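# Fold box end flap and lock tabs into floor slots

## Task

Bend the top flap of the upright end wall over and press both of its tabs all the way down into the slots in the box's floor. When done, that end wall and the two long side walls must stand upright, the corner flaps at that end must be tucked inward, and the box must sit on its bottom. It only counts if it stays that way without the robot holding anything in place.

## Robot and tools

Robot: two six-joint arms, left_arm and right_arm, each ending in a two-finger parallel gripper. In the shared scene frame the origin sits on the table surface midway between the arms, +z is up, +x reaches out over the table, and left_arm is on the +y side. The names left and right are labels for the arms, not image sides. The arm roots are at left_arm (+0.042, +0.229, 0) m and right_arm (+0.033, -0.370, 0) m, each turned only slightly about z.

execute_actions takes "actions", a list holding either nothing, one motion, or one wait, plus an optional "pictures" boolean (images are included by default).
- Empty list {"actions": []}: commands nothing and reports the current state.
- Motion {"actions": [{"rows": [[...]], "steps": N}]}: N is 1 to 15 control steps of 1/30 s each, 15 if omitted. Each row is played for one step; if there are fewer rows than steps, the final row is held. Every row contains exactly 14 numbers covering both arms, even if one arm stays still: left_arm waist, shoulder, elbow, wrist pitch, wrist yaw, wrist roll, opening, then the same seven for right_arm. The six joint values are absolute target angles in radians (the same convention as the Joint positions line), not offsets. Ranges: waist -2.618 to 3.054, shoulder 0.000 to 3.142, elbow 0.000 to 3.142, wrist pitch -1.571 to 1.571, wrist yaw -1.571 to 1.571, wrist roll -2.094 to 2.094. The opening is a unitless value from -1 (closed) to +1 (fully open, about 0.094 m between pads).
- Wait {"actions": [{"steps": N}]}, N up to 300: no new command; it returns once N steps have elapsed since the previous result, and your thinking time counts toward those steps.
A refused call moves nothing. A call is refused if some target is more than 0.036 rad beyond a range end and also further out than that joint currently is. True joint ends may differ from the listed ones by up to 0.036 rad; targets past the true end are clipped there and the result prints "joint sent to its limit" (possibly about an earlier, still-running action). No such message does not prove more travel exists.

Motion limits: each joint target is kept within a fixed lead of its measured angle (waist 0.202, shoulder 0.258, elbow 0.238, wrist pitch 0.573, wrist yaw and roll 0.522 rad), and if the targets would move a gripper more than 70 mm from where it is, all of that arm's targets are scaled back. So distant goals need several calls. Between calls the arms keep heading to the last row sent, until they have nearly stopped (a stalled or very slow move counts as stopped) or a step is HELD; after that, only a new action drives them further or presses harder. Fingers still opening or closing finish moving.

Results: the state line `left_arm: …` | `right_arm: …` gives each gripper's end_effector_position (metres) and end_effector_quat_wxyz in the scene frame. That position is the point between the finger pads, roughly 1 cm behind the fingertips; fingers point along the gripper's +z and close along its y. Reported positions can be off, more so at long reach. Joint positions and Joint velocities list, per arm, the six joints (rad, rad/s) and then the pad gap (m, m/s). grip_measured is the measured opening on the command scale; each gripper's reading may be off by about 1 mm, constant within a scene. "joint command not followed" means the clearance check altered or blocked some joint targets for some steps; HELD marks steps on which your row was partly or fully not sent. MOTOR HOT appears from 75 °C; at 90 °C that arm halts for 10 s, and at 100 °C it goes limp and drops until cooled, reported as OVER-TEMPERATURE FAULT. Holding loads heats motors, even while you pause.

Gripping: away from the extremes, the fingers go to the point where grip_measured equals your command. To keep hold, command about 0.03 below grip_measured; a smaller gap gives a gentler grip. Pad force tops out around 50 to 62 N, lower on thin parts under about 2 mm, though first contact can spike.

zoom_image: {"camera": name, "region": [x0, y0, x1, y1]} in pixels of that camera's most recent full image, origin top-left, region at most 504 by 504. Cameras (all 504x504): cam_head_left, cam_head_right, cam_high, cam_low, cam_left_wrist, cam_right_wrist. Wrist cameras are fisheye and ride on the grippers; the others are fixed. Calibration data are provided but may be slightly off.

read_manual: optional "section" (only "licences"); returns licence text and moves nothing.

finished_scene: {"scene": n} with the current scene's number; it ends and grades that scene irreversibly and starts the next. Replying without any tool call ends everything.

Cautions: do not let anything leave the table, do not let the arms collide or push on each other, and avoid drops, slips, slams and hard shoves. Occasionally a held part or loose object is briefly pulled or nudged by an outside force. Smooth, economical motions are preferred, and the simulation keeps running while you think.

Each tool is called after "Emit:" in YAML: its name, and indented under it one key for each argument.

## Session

Emit:
execute_actions:
  actions: []

Emit:
zoom_image:
  camera: "cam_head_right"
  region: [170, 110, 370, 310]

Emit:
zoom_image:
  camera: "cam_head_left"
  region: [170, 110, 370, 310]

Scene clock: 0.00 s of 4500.00 s.
left_arm: end_effector_position=(+0.4282, +0.2471, +0.3928) grip_measured=-0.383 end_effector_quat_wxyz=(+0.692, -0.010, +0.722, +0.021) | right_arm: end_effector_position=(+0.4152, -0.3826, +0.4002) grip_measured=-0.390 end_effector_quat_wxyz=(+0.701, +0.010, +0.713, -0.019)
Joint positions: left_arm=[ 0.016  1.064  1.039 -0.016 -0.     0.017  0.029] | right_arm=[ 0.001  1.047  1.036 -0.007  0.011 -0.013  0.029]
Joint velocities: left_arm=[ 0.007 -0.007  0.012  0.007 -0.007  0.081  0.   ] | right_arm=[-0.002  0.002 -0.002 -0.022 -0.051  0.007  0.   ]
Motor temperatures (°C, as the motors report them): left_arm=[19 23 21 26 19 21] | right_arm=[20 24 21 20 20 20]

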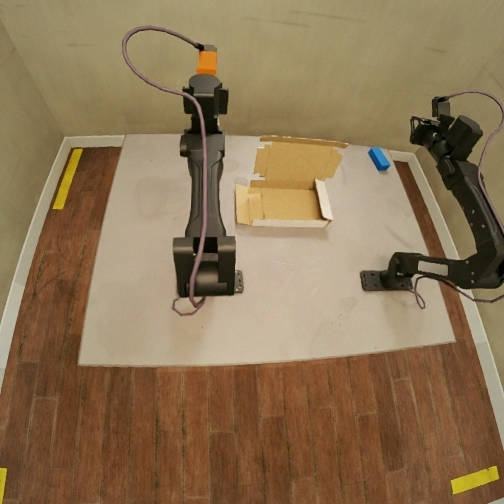

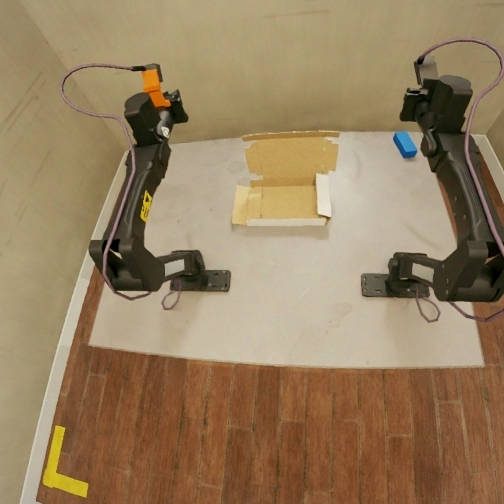

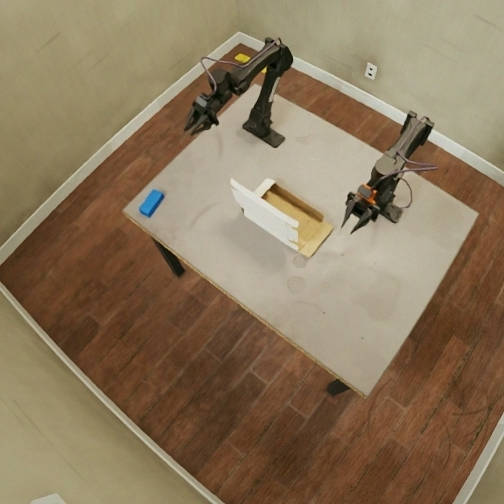

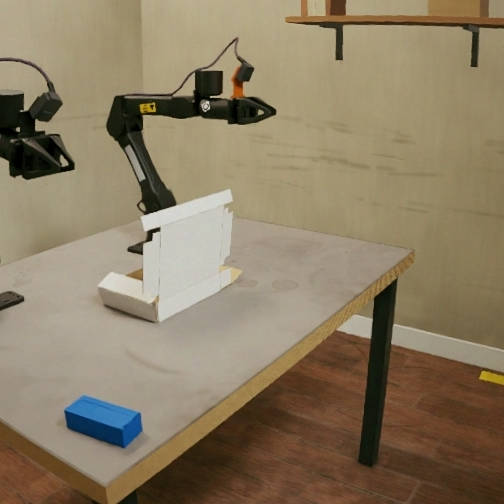

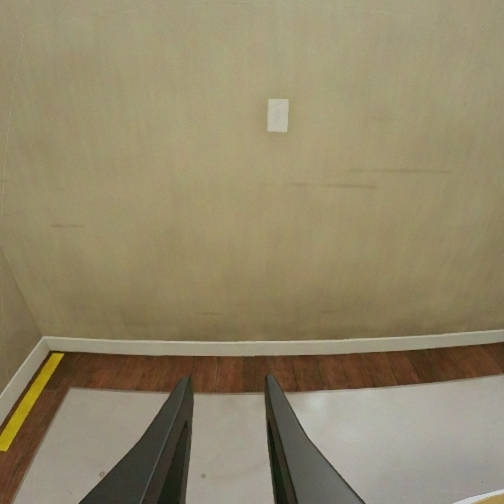

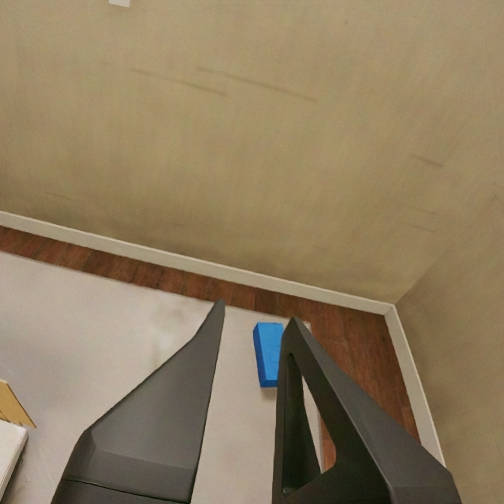

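Region (170, 110, 370, 310) of cam_head_right's 504x504 image, scaled by 2.520, with more detail than that image has.

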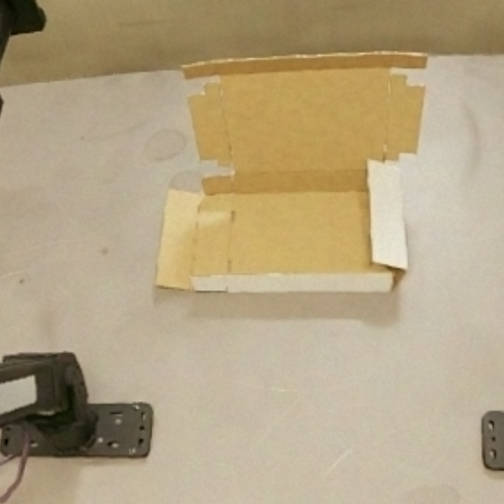

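Region (170, 110, 370, 310) of cam_head_left's 504x504 image, scaled by 2.520, with more detail than that image has.

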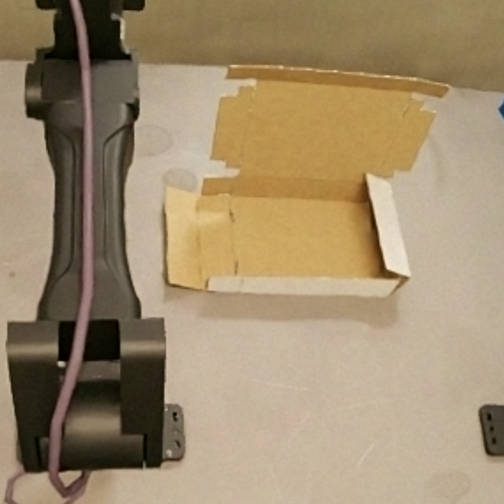

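Emit:
execute_actions:
  actions:
    - {"rows":[[0.016,1.064,1.039,0,0,0,-0.4, 0,1.3,1.8,-1.57,0,0.66,0.3]]}
  pictures: false

Emit:
execute_actions:
  actions:
    - {"steps":20}
  pictures: false

Emit:
execute_actions:
  actions:
    - {"rows":[[0.016,1.064,1.039,0,0,0,-0.4, 0.69,1.3,1.8,-1.57,0,0.66,0.3]]}
  pictures: false

Emit:
execute_actions:
  actions:
    - {"rows":[[0.016,1.064,1.039,0,0,0,-0.4, 0.69,1.757,1.638,-1.45,0,0.66,0.3]]}
  pictures: false

Emit:
execute_actions:
  actions:
    - {"steps":30}

Scene clock: 19.87 s of 4500.00 s.
left_arm: end_effector_position=(+0.4283, +0.2471, +0.3974) grip_measured=-0.398 end_effector_quat_wxyz=(+0.699, -0.013, +0.715, +0.018) | right_arm: end_effector_position=(+0.3350, -0.3792, +0.3457) grip_measured=+0.298 end_effector_quat_wxyz=(+0.326, +0.302, +0.891, +0.096)
Joint positions: left_arm=[ 0.016  1.064  1.039  0.002 -0.     0.007  0.028] | right_arm=[ 0.001  1.305  1.77  -1.341  0.006  0.62   0.061]
Joint velocities: left_arm=[ 0.002  0.007  0.007 -0.051  0.022  0.037  0.   ] | right_arm=[-0.007 -0.198  0.12  -1.648 -0.081  0.256 -0.001]
Motor temperatures (°C, as the motors report them): left_arm=[19 23 23 30 19 21] | right_arm=[20 24 24 24 20 20]
Steps of this call (steps 1 to 90: nothing new was sent; then 16.37 s passed at rest; steps 91 to 105: all 15 steps of this action). Readings (joint positions):
91: left_arm=[0.016 1.064 1.039 -0.015 -0.000 0.015] | right_arm=[0.001 1.067 1.069 -0.074 0.010 0.048]
92: left_arm=[0.016 1.064 1.039 -0.012 -0.000 0.013] | right_arm=[0.001 1.118 1.145 -0.185 0.009 0.143]
94: left_arm=[0.016 1.064 1.039 -0.006 -0.000 0.011] | right_arm=[0.001 1.242 1.305 -0.386 0.008 0.324]
98: left_arm=[0.016 1.064 1.039 -0.001 -0.000 0.008] | right_arm=[0.001 1.357 1.561 -0.812 0.007 0.518]
105: the state above

Scene clock: 20.53 s of 4500.00 s.
left_arm: end_effector_position=(+0.4283, +0.2471, +0.3975) grip_measured=-0.398 end_effector_quat_wxyz=(+0.699, -0.013, +0.715, +0.017) | right_arm: end_effector_position=(+0.2880, -0.3774, +0.3177) grip_measured=+0.298 end_effector_quat_wxyz=(+0.227, +0.327, +0.915, +0.071)
Joint positions: left_arm=[ 0.016  1.064  1.039  0.002 -0.     0.006  0.028] | right_arm=[ 0.001  1.299  1.773 -1.563  0.004  0.655  0.061]
Joint velocities: left_arm=[-0.012  0.002 -0.017  0.007 -0.007 -0.022 -0.   ] | right_arm=[ 0.007  0.022 -0.017  0.066  0.022  0.051  0.001]
Motor temperatures (°C, as the motors report them): left_arm=[19 23 23 30 19 21] | right_arm=[20 24 24 24 20 20]
Steps of this call (steps 1 to 20: the robot went on to your last target). Readings (joint positions):
1: left_arm=[0.016 1.064 1.039 0.002 -0.000 0.007] | right_arm=[0.001 1.300 1.772 -1.391 0.006 0.627]
2: left_arm=[0.016 1.064 1.039 0.002 -0.000 0.007] | right_arm=[0.001 1.299 1.773 -1.431 0.006 0.633]
4: left_arm=[0.016 1.064 1.039 0.002 -0.000 0.006] | right_arm=[0.001 1.299 1.773 -1.486 0.005 0.641]
8: left_arm=[0.016 1.064 1.039 0.002 -0.000 0.006] | right_arm=[0.001 1.299 1.773 -1.537 0.005 0.649]
20: the state above

Scene clock: 21.03 s of 4500.00 s.
left_arm: end_effector_position=(+0.4283, +0.2471, +0.3975) grip_measured=-0.398 end_effector_quat_wxyz=(+0.699, -0.013, +0.715, +0.017) | right_arm: end_effector_position=(+0.2338, -0.2130, +0.3176) grip_measured=+0.298 end_effector_quat_wxyz=(+0.186, +0.001, +0.971, +0.149)
Joint positions: left_arm=[ 0.016  1.064  1.039  0.002 -0.     0.006  0.028] | right_arm=[ 0.685  1.299  1.773 -1.564 -0.01   0.658  0.061]
Joint velocities: left_arm=[ 0.007 -0.012  0.017  0.007  0.007 -0.007 -0.   ] | right_arm=[-0.012 -0.002 -0.002 -0.037  0.051 -0.007  0.   ]
Motor temperatures (°C, as the motors report them): left_arm=[19 23 23 30 19 21] | right_arm=[20 24 24 24 20 20]
Steps of this call (steps 1 to 15: all 15 steps of this action). Readings (joint positions):
1: left_arm=[0.016 1.064 1.039 0.002 -0.000 0.006] | right_arm=[0.030 1.299 1.773 -1.564 0.018 0.657]
2: left_arm=[0.016 1.064 1.039 0.002 -0.000 0.006] | right_arm=[0.098 1.299 1.773 -1.564 0.021 0.658]
4: left_arm=[0.016 1.064 1.039 0.002 -0.000 0.006] | right_arm=[0.246 1.299 1.773 -1.564 0.014 0.658]
8: left_arm=[0.016 1.064 1.039 0.002 -0.000 0.006] | right_arm=[0.539 1.299 1.773 -1.564 0.005 0.658]
15: the state above

Scene clock: 21.53 s of 4500.00 s.
left_arm: end_effector_position=(+0.4283, +0.2471, +0.3975) grip_measured=-0.398 end_effector_quat_wxyz=(+0.699, -0.013, +0.715, +0.017) | right_arm: end_effector_position=(+0.2858, -0.1732, +0.1385) grip_measured=+0.298 end_effector_quat_wxyz=(-0.030, +0.002, +0.999, -0.017)
Joint positions: left_arm=[ 0.016  1.064  1.039  0.002 -0.     0.006  0.028] | right_arm=[ 0.685  1.82   1.627 -1.446 -0.01   0.658  0.061]
Joint velocities: left_arm=[-0.007 -0.012  0.002 -0.066 -0.022 -0.037  0.   ] | right_arm=[-0.017 -0.007 -0.007 -0.066  0.037  0.066 -0.001]
Motor temperatures (°C, as the motors report them): left_arm=[19 23 23 30 19 21] | right_arm=[20 24 24 24 20 20]
Steps of this call (steps 1 to 15: all 15 steps of this action). Readings (joint positions):
1: left_arm=[0.016 1.064 1.039 0.002 -0.000 0.006] | right_arm=[0.685 1.309 1.769 -1.562 -0.010 0.658]
2: left_arm=[0.016 1.064 1.039 0.002 -0.000 0.006] | right_arm=[0.685 1.324 1.762 -1.559 -0.010 0.658]
4: left_arm=[0.016 1.064 1.039 0.002 -0.000 0.006] | right_arm=[0.685 1.390 1.738 -1.546 -0.010 0.658]
8: left_arm=[0.016 1.064 1.039 0.002 -0.000 0.006] | right_arm=[0.685 1.600 1.696 -1.508 -0.010 0.658]
15: the state above

Scene clock: 22.53 s of 4500.00 s.
left_arm: end_effector_position=(+0.4283, +0.2471, +0.3975) grip_measured=-0.398 end_effector_quat_wxyz=(+0.699, -0.013, +0.715, +0.017) | right_arm: end_effector_position=(+0.2850, -0.1738, +0.1506) grip_measured=+0.298 end_effector_quat_wxyz=(-0.014, +0.002, +1.000, -0.005)
Joint positions: left_arm=[ 0.016  1.064  1.039  0.002 -0.     0.006  0.028] | right_arm=[ 0.685  1.78   1.627 -1.446 -0.01   0.658  0.061]
Joint velocities: left_arm=[ 0.012 -0.007  0.007  0.051  0.022 -0.051 -0.   ] | right_arm=[-0.002 -0.027  0.012 -0.007 -0.007  0.051 -0.001]
Motor temperatures (°C, as the motors report them): left_arm=[19 23 23 31 19 21] | right_arm=[20 24 24 24 20 20]
Steps of this call (steps 1 to 30: the robot went on to your last target). Readings (joint positions):
1: left_arm=[0.016 1.064 1.039 0.002 -0.000 0.006] | right_arm=[0.685 1.814 1.627 -1.445 -0.010 0.658]
2: left_arm=[0.016 1.064 1.039 0.002 -0.000 0.006] | right_arm=[0.685 1.806 1.627 -1.446 -0.010 0.658]
4: left_arm=[0.016 1.064 1.039 0.002 -0.000 0.006] | right_arm=[0.685 1.791 1.627 -1.446 -0.010 0.658]
8: left_arm=[0.016 1.064 1.039 0.002 -0.000 0.006] | right_arm=[0.685 1.780 1.627 -1.446 -0.010 0.658]
30: the state above
All arms were judged still, so your last target was given up. Only a new action makes them travel on or press farther. Fingers that are still opening or closing keep moving.
camera_calibration (this result's frames):
cam_left_wrist: T_world_to_cam=[[-0.00946396, -0.999955, -0.000654743, 0.243722], [-0.499575, 0.00529537, -0.866255, 0.612181], [0.866219, -0.0078711, -0.499602, -0.068271], [0, 0, 0, 1]] pos_world=[0.367274, 0.239932, 0.496356]
cam_right_wrist: T_world_to_cam=[[0.278915, -0.959904, -0.0281309, -0.238934], [-0.783868, -0.244492, 0.570766, 0.132164], [-0.554759, -0.137144, -0.82063, 0.368295], [0, 0, 0, 1]] pos_world=[0.374556, -0.146531, 0.220078]

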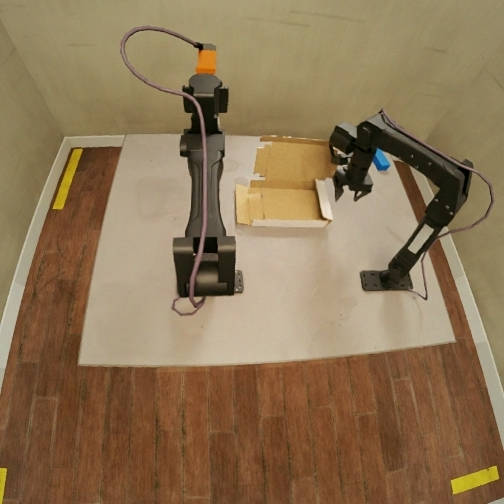

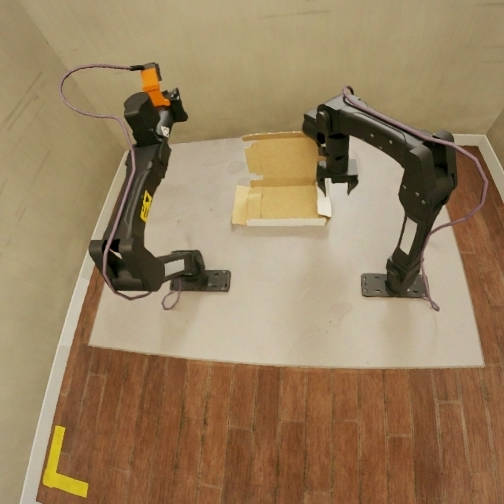

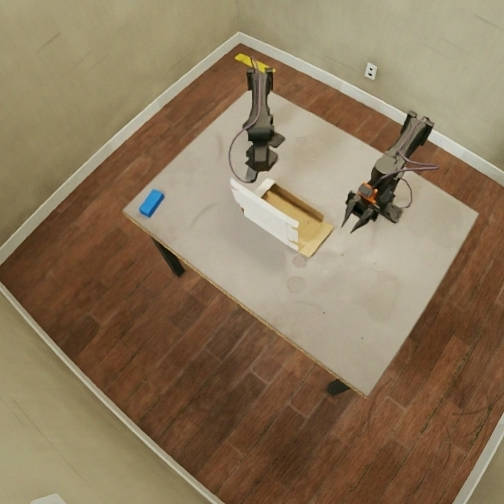

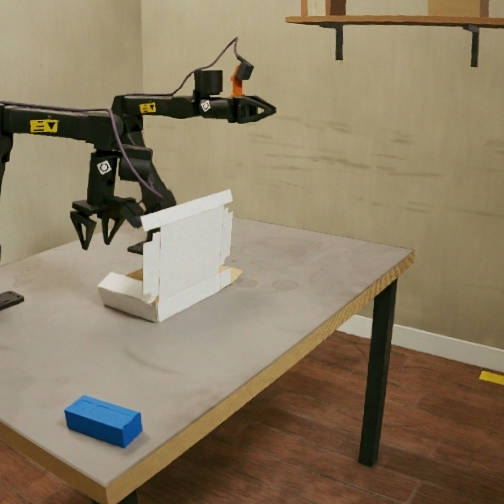

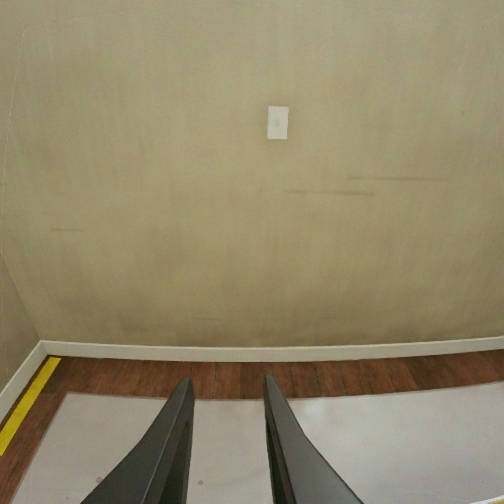

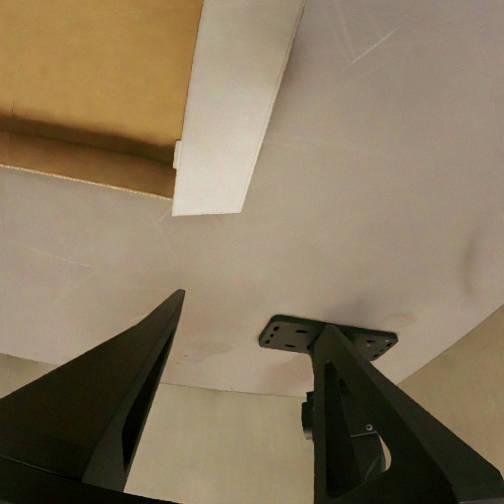

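Emit:
execute_actions:
  actions:
    - {"rows":[[0.016,1.064,1.039,0,0,0,-0.4, 0.664,1.967,1.713,-1.317,0,0.63,0.3]]}
  pictures: false

Emit:
execute_actions:
  actions:
    - {"steps":30}

Scene clock: 37.00 s of 4500.00 s.
left_arm: end_effector_position=(+0.4283, +0.2471, +0.3975) grip_measured=-0.398 end_effector_quat_wxyz=(+0.699, -0.013, +0.715, +0.017) | right_arm: end_effector_position=(+0.3251, -0.1506, +0.0944) grip_measured=+0.298 end_effector_quat_wxyz=(-0.028, -0.000, +0.999, -0.015)
Joint positions: left_arm=[ 0.016  1.064  1.039  0.002 -0.     0.006  0.028] | right_arm=[ 0.669  1.997  1.691 -1.328 -0.009  0.637  0.061]
Joint velocities: left_arm=[ 0.002 -0.002 -0.012  0.007  0.037 -0.066 -0.   ] | right_arm=[-0.022  0.002 -0.002 -0.022  0.022 -0.066  0.   ]
Motor temperatures (°C, as the motors report them): left_arm=[19 23 24 33 19 21] | right_arm=[20 26 24 22 20 20]
Steps of this call (steps 1 to 90: nothing new was sent; then 10.97 s passed at rest; steps 91 to 105: all 15 steps of this action). Readings (joint positions):
91: left_arm=[0.016 1.064 1.039 0.002 -0.000 0.006] | right_arm=[0.684 1.796 1.638 -1.448 -0.010 0.655]
92: left_arm=[0.016 1.064 1.039 0.002 -0.000 0.006] | right_arm=[0.681 1.826 1.665 -1.441 -0.010 0.652]
94: left_arm=[0.016 1.064 1.039 0.002 -0.000 0.006] | right_arm=[0.674 1.901 1.691 -1.390 -0.010 0.646]
98: left_arm=[0.016 1.064 1.039 0.002 -0.000 0.006] | right_arm=[0.669 2.000 1.691 -1.338 -0.009 0.640]
105: the state above

Scene clock: 38.00 s of 4500.00 s.
left_arm: end_effector_position=(+0.4283, +0.2471, +0.3975) grip_measured=-0.398 end_effector_quat_wxyz=(+0.699, -0.013, +0.715, +0.017) | right_arm: end_effector_position=(+0.3251, -0.1506, +0.0944) grip_measured=+0.298 end_effector_quat_wxyz=(-0.028, -0.001, +0.999, -0.015)
Joint positions: left_arm=[ 0.016  1.064  1.039  0.002 -0.     0.006  0.028] | right_arm=[ 0.669  1.997  1.691 -1.328 -0.009  0.636  0.061]
Joint velocities: left_arm=[ 0.007 -0.002 -0.022 -0.037 -0.022 -0.007  0.001] | right_arm=[ 0.012  0.012  0.002 -0.037  0.11   0.022  0.   ]
Motor temperatures (°C, as the motors report them): left_arm=[19 23 24 33 19 21] | right_arm=[20 26 24 22 20 20]
Steps of this call (steps 1 to 15: the robot went on to your last target; steps 16 to 30: nothing new was sent). Readings (joint positions):
1: left_arm=[0.016 1.064 1.039 0.002 -0.000 0.006] | right_arm=[0.669 1.997 1.691 -1.328 -0.009 0.637]
2: left_arm=[0.016 1.064 1.039 0.002 -0.000 0.006] | right_arm=[0.669 1.997 1.691 -1.328 -0.009 0.636]
4: left_arm=[0.016 1.064 1.039 0.002 -0.000 0.006] | right_arm=[0.669 1.997 1.691 -1.328 -0.009 0.636]
8: left_arm=[0.016 1.064 1.039 0.002 -0.000 0.006] | right_arm=[0.669 1.997 1.691 -1.328 -0.009 0.636]
30: the state above
All arms were judged still, so your last target was given up. Only a new action makes them travel on or press farther. Fingers that are still opening or closing keep moving.
camera_calibration (this result's frames):
cam_left_wrist: T_world_to_cam=[[-0.00946396, -0.999955, -0.000654743, 0.243722], [-0.499575, 0.00529537, -0.866255, 0.612181], [0.866219, -0.0078711, -0.499602, -0.068271], [0, 0, 0, 1]] pos_world=[0.367274, 0.239932, 0.496356]
cam_right_wrist: T_world_to_cam=[[0.283789, -0.958757, -0.015789, -0.232044], [-0.765757, -0.236511, 0.598063, 0.194098], [-0.577131, -0.157633, -0.801294, 0.349941], [0, 0, 0, 1]] pos_world=[0.416445, -0.121406, 0.160659]

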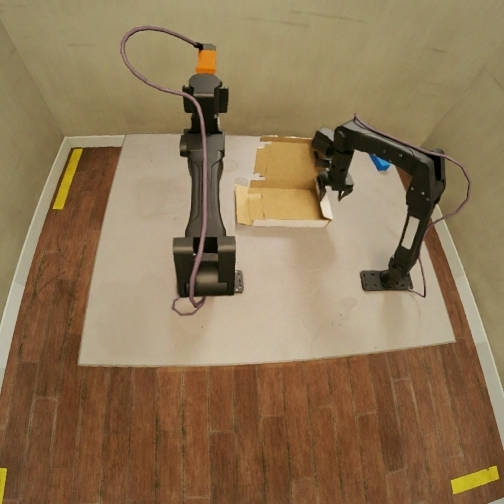

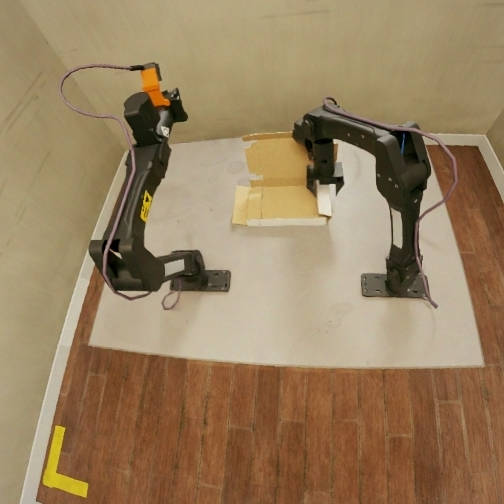

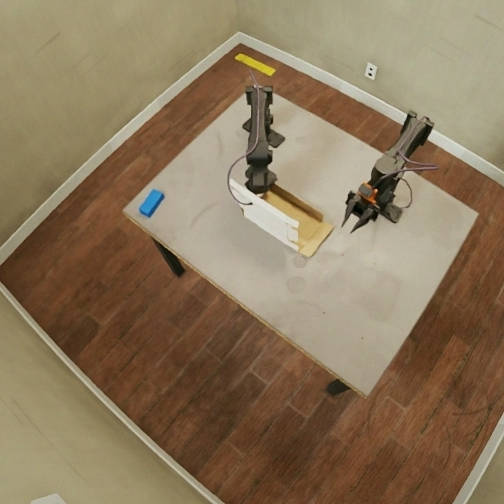

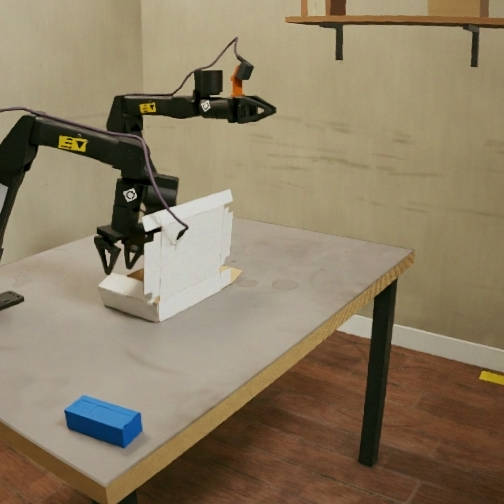

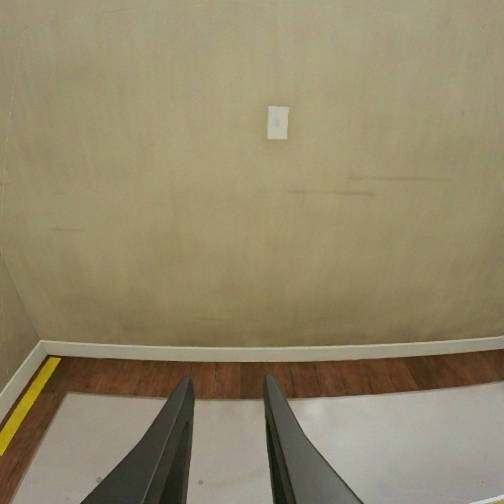

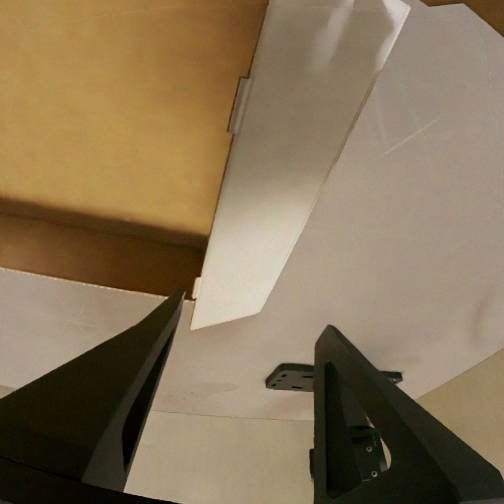

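Emit:
execute_actions:
  actions:
    - {"rows":[[0.016,1.064,1.039,0,0,0,-0.4, 0.69,1.879,1.593,-1.285,0,0.658,0.3]]}
  pictures: false

Emit:
execute_actions:
  actions:
    - {"rows":[[0.016,1.064,1.039,0,0,0,-0.4, 0.69,1.916,1.46,-1.115,0,0.658,0.3]]}
  pictures: false

Emit:
execute_actions:
  actions:
    - {"steps":15}

Emit:
zoom_image:
  camera: "cam_head_right"
  region: [270, 150, 370, 240]

Scene clock: 50.00 s of 4500.00 s.
left_arm: end_effector_position=(+0.4283, +0.2471, +0.3975) grip_measured=-0.398 end_effector_quat_wxyz=(+0.699, -0.013, +0.715, +0.017) | right_arm: end_effector_position=(+0.3116, -0.1536, +0.1068) grip_measured=+0.298 end_effector_quat_wxyz=(-0.010, -0.001, +1.000, -0.003)
Joint positions: left_arm=[ 0.016  1.064  1.039  0.002 -0.     0.006  0.028] | right_arm=[ 0.685  1.9    1.608 -1.298 -0.008  0.651  0.061]
Joint velocities: left_arm=[-0.017 -0.002 -0.022 -0.051  0.022  0.007 -0.001] | right_arm=[-0.002  0.007 -0.002  0.051  0.022 -0.037 -0.001]
Motor temperatures (°C, as the motors report them): left_arm=[19 23 24 34 19 21] | right_arm=[20 28 24 21 20 20]
Steps of this call (steps 1 to 90: nothing new was sent; then 8.50 s passed at rest; steps 91 to 105: all 15 steps of this action). Readings (joint positions):
91: left_arm=[0.016 1.064 1.039 0.002 -0.000 0.006] | right_arm=[0.670 1.987 1.677 -1.315 -0.008 0.638]
92: left_arm=[0.016 1.064 1.039 0.002 -0.000 0.006] | right_arm=[0.673 1.967 1.648 -1.300 -0.008 0.640]
94: left_arm=[0.016 1.064 1.039 0.002 -0.000 0.006] | right_arm=[0.679 1.932 1.613 -1.303 -0.008 0.645]
98: left_arm=[0.016 1.064 1.039 0.002 -0.000 0.006] | right_arm=[0.685 1.902 1.608 -1.301 -0.008 0.648]
105: the state above

Scene clock: 50.50 s of 4500.00 s.
left_arm: end_effector_position=(+0.4283, +0.2471, +0.3975) grip_measured=-0.398 end_effector_quat_wxyz=(+0.699, -0.013, +0.715, +0.017) | right_arm: end_effector_position=(+0.3100, -0.1548, +0.0643) grip_measured=+0.298 end_effector_quat_wxyz=(-0.014, -0.001, +1.000, -0.006)
Joint positions: left_arm=[ 0.016  1.064  1.039  0.002 -0.     0.006  0.028] | right_arm=[ 0.685  1.925  1.471 -1.147 -0.008  0.651  0.061]
Joint velocities: left_arm=[-0.017 -0.007  0.017 -0.022 -0.022  0.022 -0.   ] | right_arm=[ 0.002  0.012 -0.007 -0.007  0.007 -0.11  -0.001]
Motor temperatures (°C, as the motors report them): left_arm=[19 23 24 34 19 21] | right_arm=[20 28 24 21 20 20]
Steps of this call (steps 1 to 15: all 15 steps of this action). Readings (joint positions):
1: left_arm=[0.016 1.064 1.039 0.002 -0.000 0.006] | right_arm=[0.685 1.898 1.589 -1.274 -0.008 0.651]
2: left_arm=[0.016 1.064 1.039 0.002 -0.000 0.006] | right_arm=[0.685 1.892 1.556 -1.238 -0.008 0.651]
4: left_arm=[0.016 1.064 1.039 0.002 -0.000 0.006] | right_arm=[0.685 1.902 1.500 -1.198 -0.008 0.651]
8: left_arm=[0.016 1.064 1.039 0.002 -0.000 0.006] | right_arm=[0.685 1.925 1.471 -1.166 -0.008 0.651]
15: the state above

Scene clock: 51.00 s of 4500.00 s.
left_arm: end_effector_position=(+0.4283, +0.2471, +0.3975) grip_measured=-0.398 end_effector_quat_wxyz=(+0.699, -0.013, +0.715, +0.017) | right_arm: end_effector_position=(+0.3105, -0.1544, +0.0643) grip_measured=+0.298 end_effector_quat_wxyz=(-0.013, -0.001, +1.000, -0.005)
Joint positions: left_arm=[ 0.016  1.064  1.039  0.002 -0.     0.006  0.028] | right_arm=[ 0.685  1.925  1.471 -1.144 -0.008  0.651  0.061]
Joint velocities: left_arm=[-0.007  0.012 -0.002 -0.037 -0.066 -0.022  0.   ] | right_arm=[-0.002 -0.007 -0.017 -0.037 -0.051 -0.066  0.001]
Motor temperatures (°C, as the motors report them): left_arm=[19 23 24 34 19 21] | right_arm=[20 28 24 21 20 20]
Steps of this call (steps 1 to 15: the robot went on to your last target). Readings (joint positions):
1: left_arm=[0.016 1.064 1.039 0.002 -0.000 0.006] | right_arm=[0.685 1.925 1.471 -1.146 -0.008 0.651]
2: left_arm=[0.016 1.064 1.039 0.002 -0.000 0.006] | right_arm=[0.685 1.925 1.471 -1.145 -0.008 0.651]
4: left_arm=[0.016 1.064 1.039 0.002 -0.000 0.006] | right_arm=[0.685 1.925 1.471 -1.145 -0.008 0.651]
8: left_arm=[0.016 1.064 1.039 0.002 -0.000 0.006] | right_arm=[0.685 1.925 1.471 -1.144 -0.008 0.651]
15: the state above
All arms were judged still, so your last target was given up. Only a new action makes them travel on or press farther. Fingers that are still opening or closing keep moving.
camera_calibration (this result's frames):
cam_left_wrist: T_world_to_cam=[[-0.00946396, -0.999955, -0.000654743, 0.243722], [-0.499575, 0.00529537, -0.866255, 0.612181], [0.866219, -0.0078711, -0.499602, -0.068271], [0, 0, 0, 1]] pos_world=[0.367274, 0.239932, 0.496356]
cam_right_wrist: T_world_to_cam=[[0.285569, -0.957977, -0.0270321, -0.231736], [-0.782828, -0.249444, 0.570051, 0.205119], [-0.552838, -0.141627, -0.821165, 0.31303], [0, 0, 0, 1]] pos_world=[0.399805, -0.126499, 0.133857]

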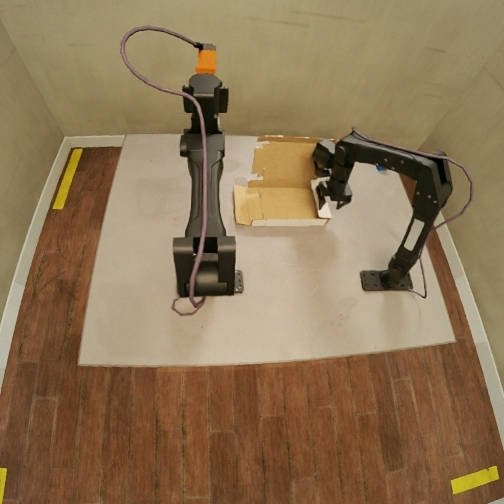

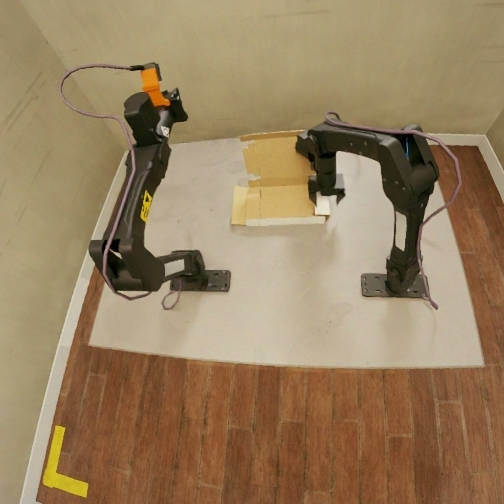

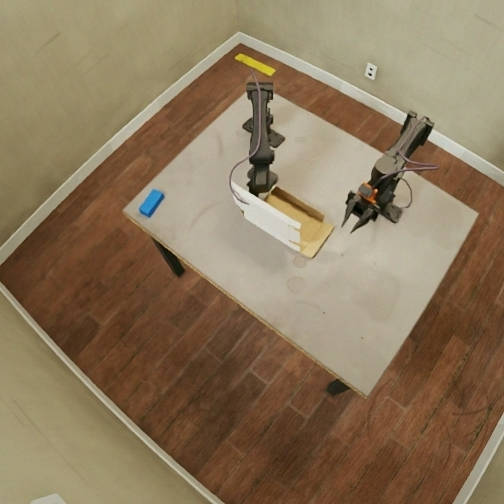

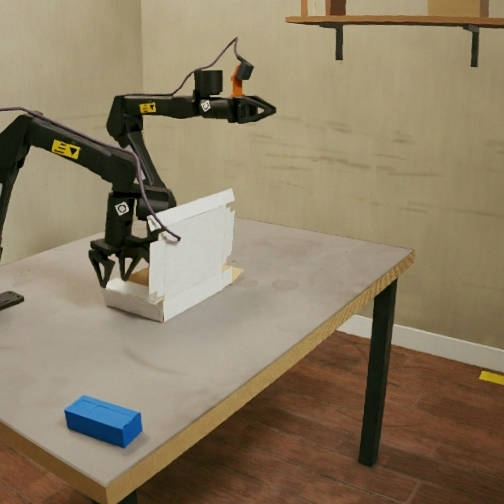

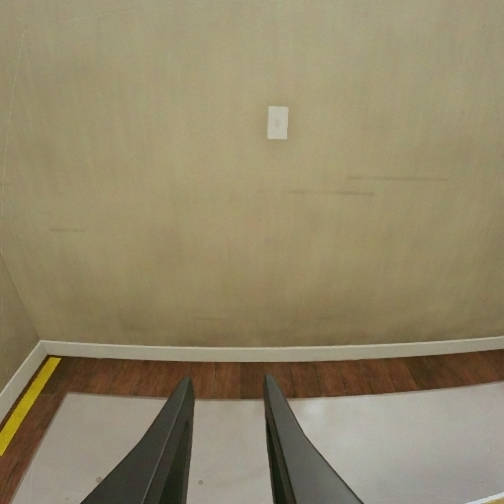

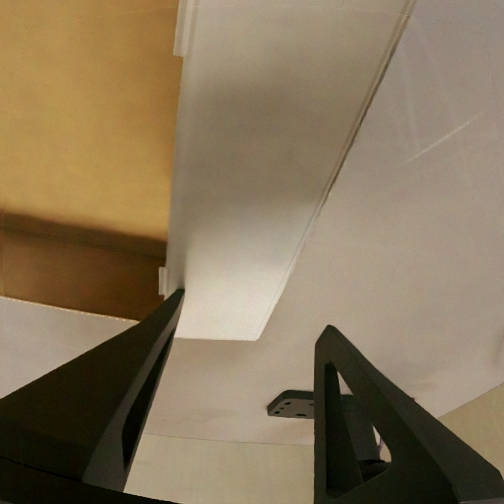

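Region (270, 150, 370, 240) of cam_head_right's 504x504 image, scaled by 5.040, with more detail than that image has; it fills the top 454 rows of this view, and the rest is white.

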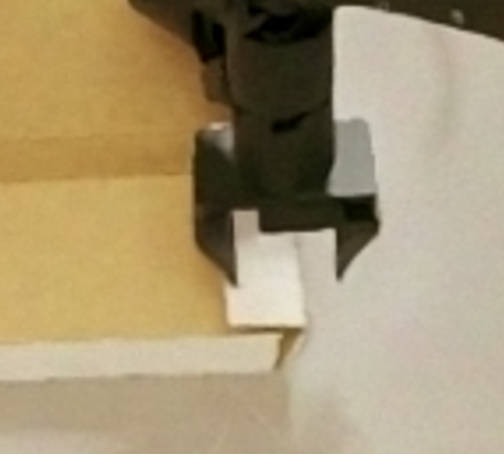

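Emit:
execute_actions:
  actions:
    - {"rows":[[0.016,1.064,1.039,0,0,0,-0.4, 0.69,1.935,1.39,-1.03,0,0.658,0.3]]}
  pictures: false

Emit:
execute_actions:
  actions:
    - {"rows":[[0.016,1.064,1.039,0,0,0,-0.4, 0.69,1.953,1.327,-0.945,0,0.658,0.3]]}
  pictures: false

Emit:
execute_actions:
  actions:
    - {"steps":15}

Emit:
zoom_image:
  camera: "cam_head_right"
  region: [270, 150, 370, 240]

Scene clock: 60.33 s of 4500.00 s.
left_arm: end_effector_position=(+0.4283, +0.2471, +0.3975) grip_measured=-0.398 end_effector_quat_wxyz=(+0.699, -0.013, +0.715, +0.017) | right_arm: end_effector_position=(+0.3119, -0.1532, +0.0498) grip_measured=+0.298 end_effector_quat_wxyz=(-0.005, -0.001, +1.000, +0.001)
Joint positions: left_arm=[ 0.016  1.064  1.039  0.002 -0.     0.006  0.028] | right_arm=[ 0.685  1.926  1.413 -1.065 -0.009  0.652  0.061]
Joint velocities: left_arm=[-0.007  0.002  0.002 -0.007 -0.037 -0.022  0.002] | right_arm=[-0.002  0.002 -0.007 -0.007  0.037 -0.066  0.   ]
Motor temperatures (°C, as the motors report them): left_arm=[19 23 24 34 19 21] | right_arm=[20 28 23 21 20 20]
Steps of this call (steps 1 to 90: nothing new was sent; then 5.83 s passed at rest; steps 91 to 105: all 15 steps of this action). Readings (joint positions):
91: left_arm=[0.016 1.064 1.039 0.002 -0.000 0.006] | right_arm=[0.685 1.924 1.462 -1.132 -0.008 0.651]
92: left_arm=[0.016 1.064 1.039 0.002 -0.000 0.006] | right_arm=[0.685 1.923 1.448 -1.114 -0.008 0.651]
94: left_arm=[0.016 1.064 1.039 0.002 -0.000 0.006] | right_arm=[0.685 1.925 1.423 -1.084 -0.008 0.652]
98: left_arm=[0.016 1.064 1.039 0.002 -0.000 0.006] | right_arm=[0.685 1.926 1.413 -1.069 -0.008 0.652]
105: the state above

Scene clock: 60.83 s of 4500.00 s.
left_arm: end_effector_position=(+0.4283, +0.2471, +0.3975) grip_measured=-0.398 end_effector_quat_wxyz=(+0.699, -0.013, +0.715, +0.017) | right_arm: end_effector_position=(+0.3144, -0.1490, +0.0360) grip_measured=+0.298 end_effector_quat_wxyz=(+0.006, -0.001, +1.000, +0.016)
Joint positions: left_arm=[ 0.016  1.064  1.039  0.002 -0.     0.006  0.028] | right_arm=[ 0.686  1.925  1.354 -0.97  -0.018  0.652  0.061]
Joint velocities: left_arm=[ 0.022 -0.002  0.002  0.022  0.022 -0.022 -0.   ] | right_arm=[ 0.002 -0.032 -0.002  0.095 -0.022 -0.051  0.   ]
Motor temperatures (°C, as the motors report them): left_arm=[19 23 24 34 19 21] | right_arm=[20 28 23 21 20 20]
Steps of this call (steps 1 to 15: all 15 steps of this action). Readings (joint positions):
1: left_arm=[0.016 1.064 1.039 0.002 -0.000 0.006] | right_arm=[0.685 1.926 1.405 -1.053 -0.009 0.652]
2: left_arm=[0.016 1.064 1.039 0.002 -0.000 0.006] | right_arm=[0.685 1.925 1.392 -1.035 -0.009 0.652]
4: left_arm=[0.016 1.064 1.039 0.002 -0.000 0.006] | right_arm=[0.686 1.925 1.369 -1.003 -0.013 0.652]
8: left_arm=[0.016 1.064 1.039 0.002 -0.000 0.006] | right_arm=[0.686 1.925 1.357 -0.981 -0.018 0.652]
15: the state above

Scene clock: 61.33 s of 4500.00 s.
left_arm: end_effector_position=(+0.4283, +0.2471, +0.3975) grip_measured=-0.398 end_effector_quat_wxyz=(+0.699, -0.013, +0.715, +0.017) | right_arm: end_effector_position=(+0.3147, -0.1488, +0.0359) grip_measured=+0.298 end_effector_quat_wxyz=(+0.007, -0.001, +1.000, +0.017)
Joint positions: left_arm=[ 0.016  1.064  1.039  0.002 -0.     0.006  0.028] | right_arm=[ 0.686  1.925  1.354 -0.968 -0.018  0.652  0.061]
Joint velocities: left_arm=[ 0.007 -0.002  0.007  0.007 -0.022  0.066 -0.   ] | right_arm=[-0.007 -0.002 -0.012 -0.037  0.051 -0.022  0.001]
Motor temperatures (°C, as the motors report them): left_arm=[19 23 24 34 19 21] | right_arm=[20 28 23 21 20 20]
Steps of this call (steps 1 to 15: the robot went on to your last target). Readings (joint positions):
1: left_arm=[0.016 1.064 1.039 0.002 -0.000 0.006] | right_arm=[0.686 1.925 1.354 -0.969 -0.018 0.652]
2: left_arm=[0.016 1.064 1.039 0.002 -0.000 0.006] | right_arm=[0.686 1.925 1.354 -0.969 -0.018 0.652]
4: left_arm=[0.016 1.064 1.039 0.002 -0.000 0.006] | right_arm=[0.686 1.925 1.354 -0.968 -0.018 0.652]
8: left_arm=[0.016 1.064 1.039 0.002 -0.000 0.006] | right_arm=[0.686 1.925 1.354 -0.968 -0.018 0.652]
15: the state above
All arms were judged still, so your last target was given up. Only a new action makes them travel on or press farther. Fingers that are still opening or closing keep moving.
camera_calibration (this result's frames):
cam_left_wrist: T_world_to_cam=[[-0.00946396, -0.999955, -0.000654743, 0.243722], [-0.499575, 0.00529537, -0.866255, 0.612181], [0.866219, -0.0078711, -0.499602, -0.068271], [0, 0, 0, 1]] pos_world=[0.367274, 0.239932, 0.496356]
cam_right_wrist: T_world_to_cam=[[0.287297, -0.956135, -0.057145, -0.227515], [-0.805084, -0.273371, 0.526411, 0.231019], [-0.518942, -0.10523, -0.848308, 0.288525], [0, 0, 0, 1]] pos_world=[0.401082, -0.12402, 0.110146]

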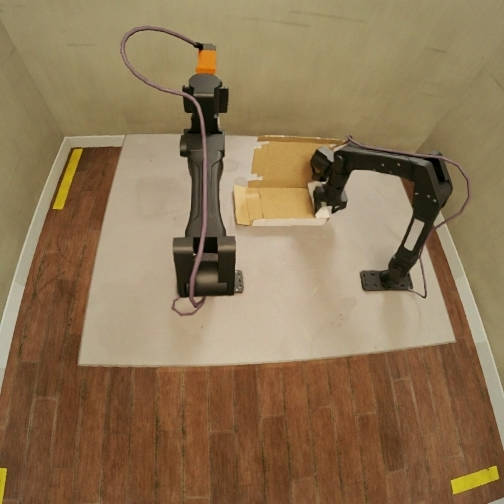

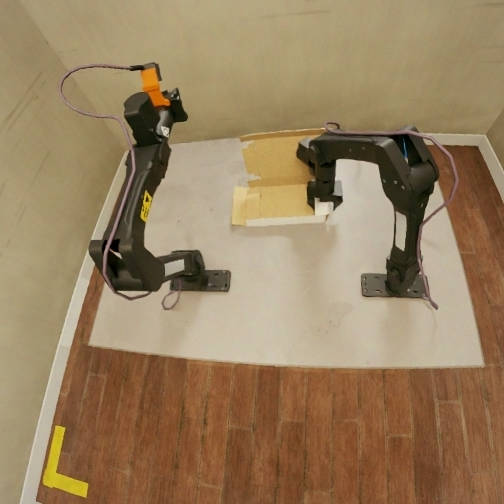

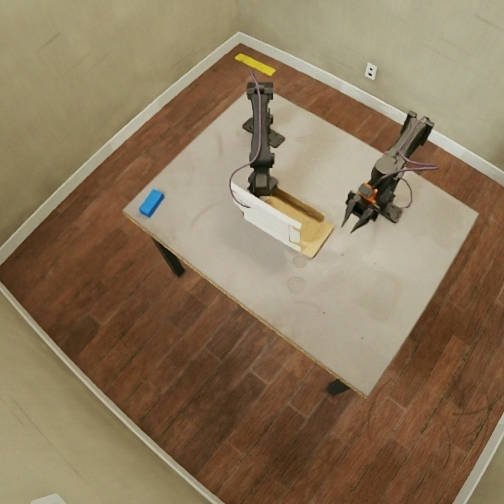

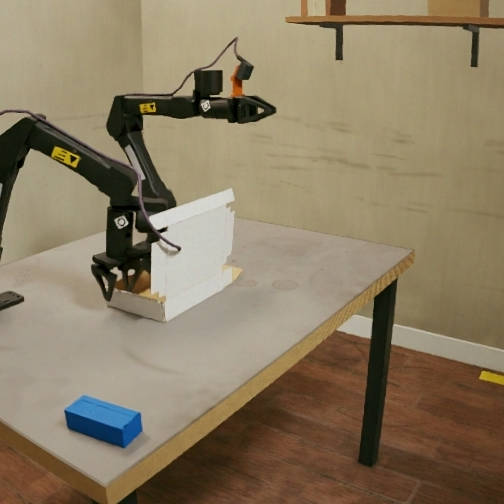

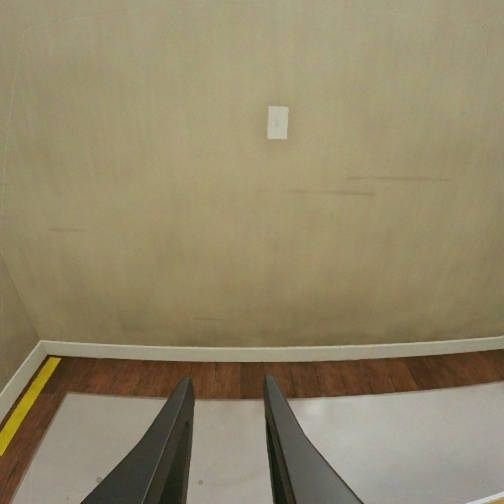

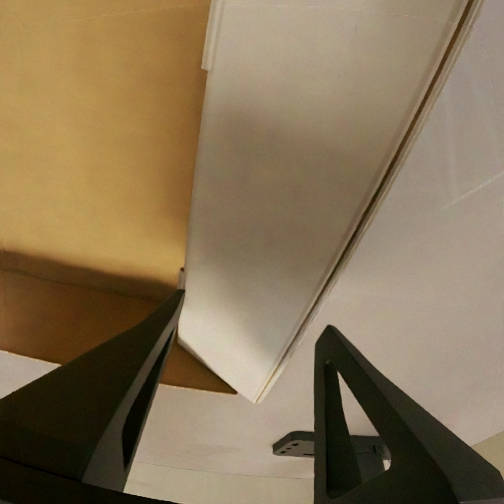

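Region (270, 150, 370, 240) of cam_head_right's 504x504 image, scaled by 5.040, with more detail than that image has; it fills the top 454 rows of this view, and the rest is white.

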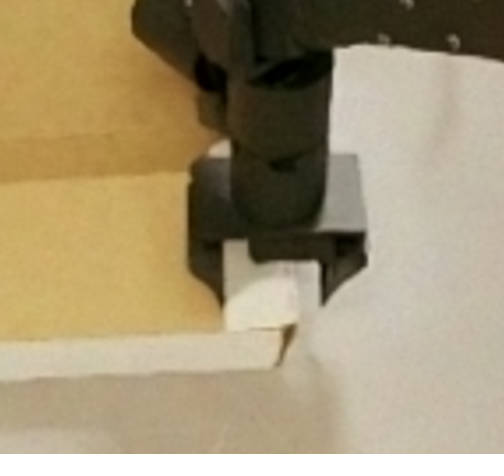

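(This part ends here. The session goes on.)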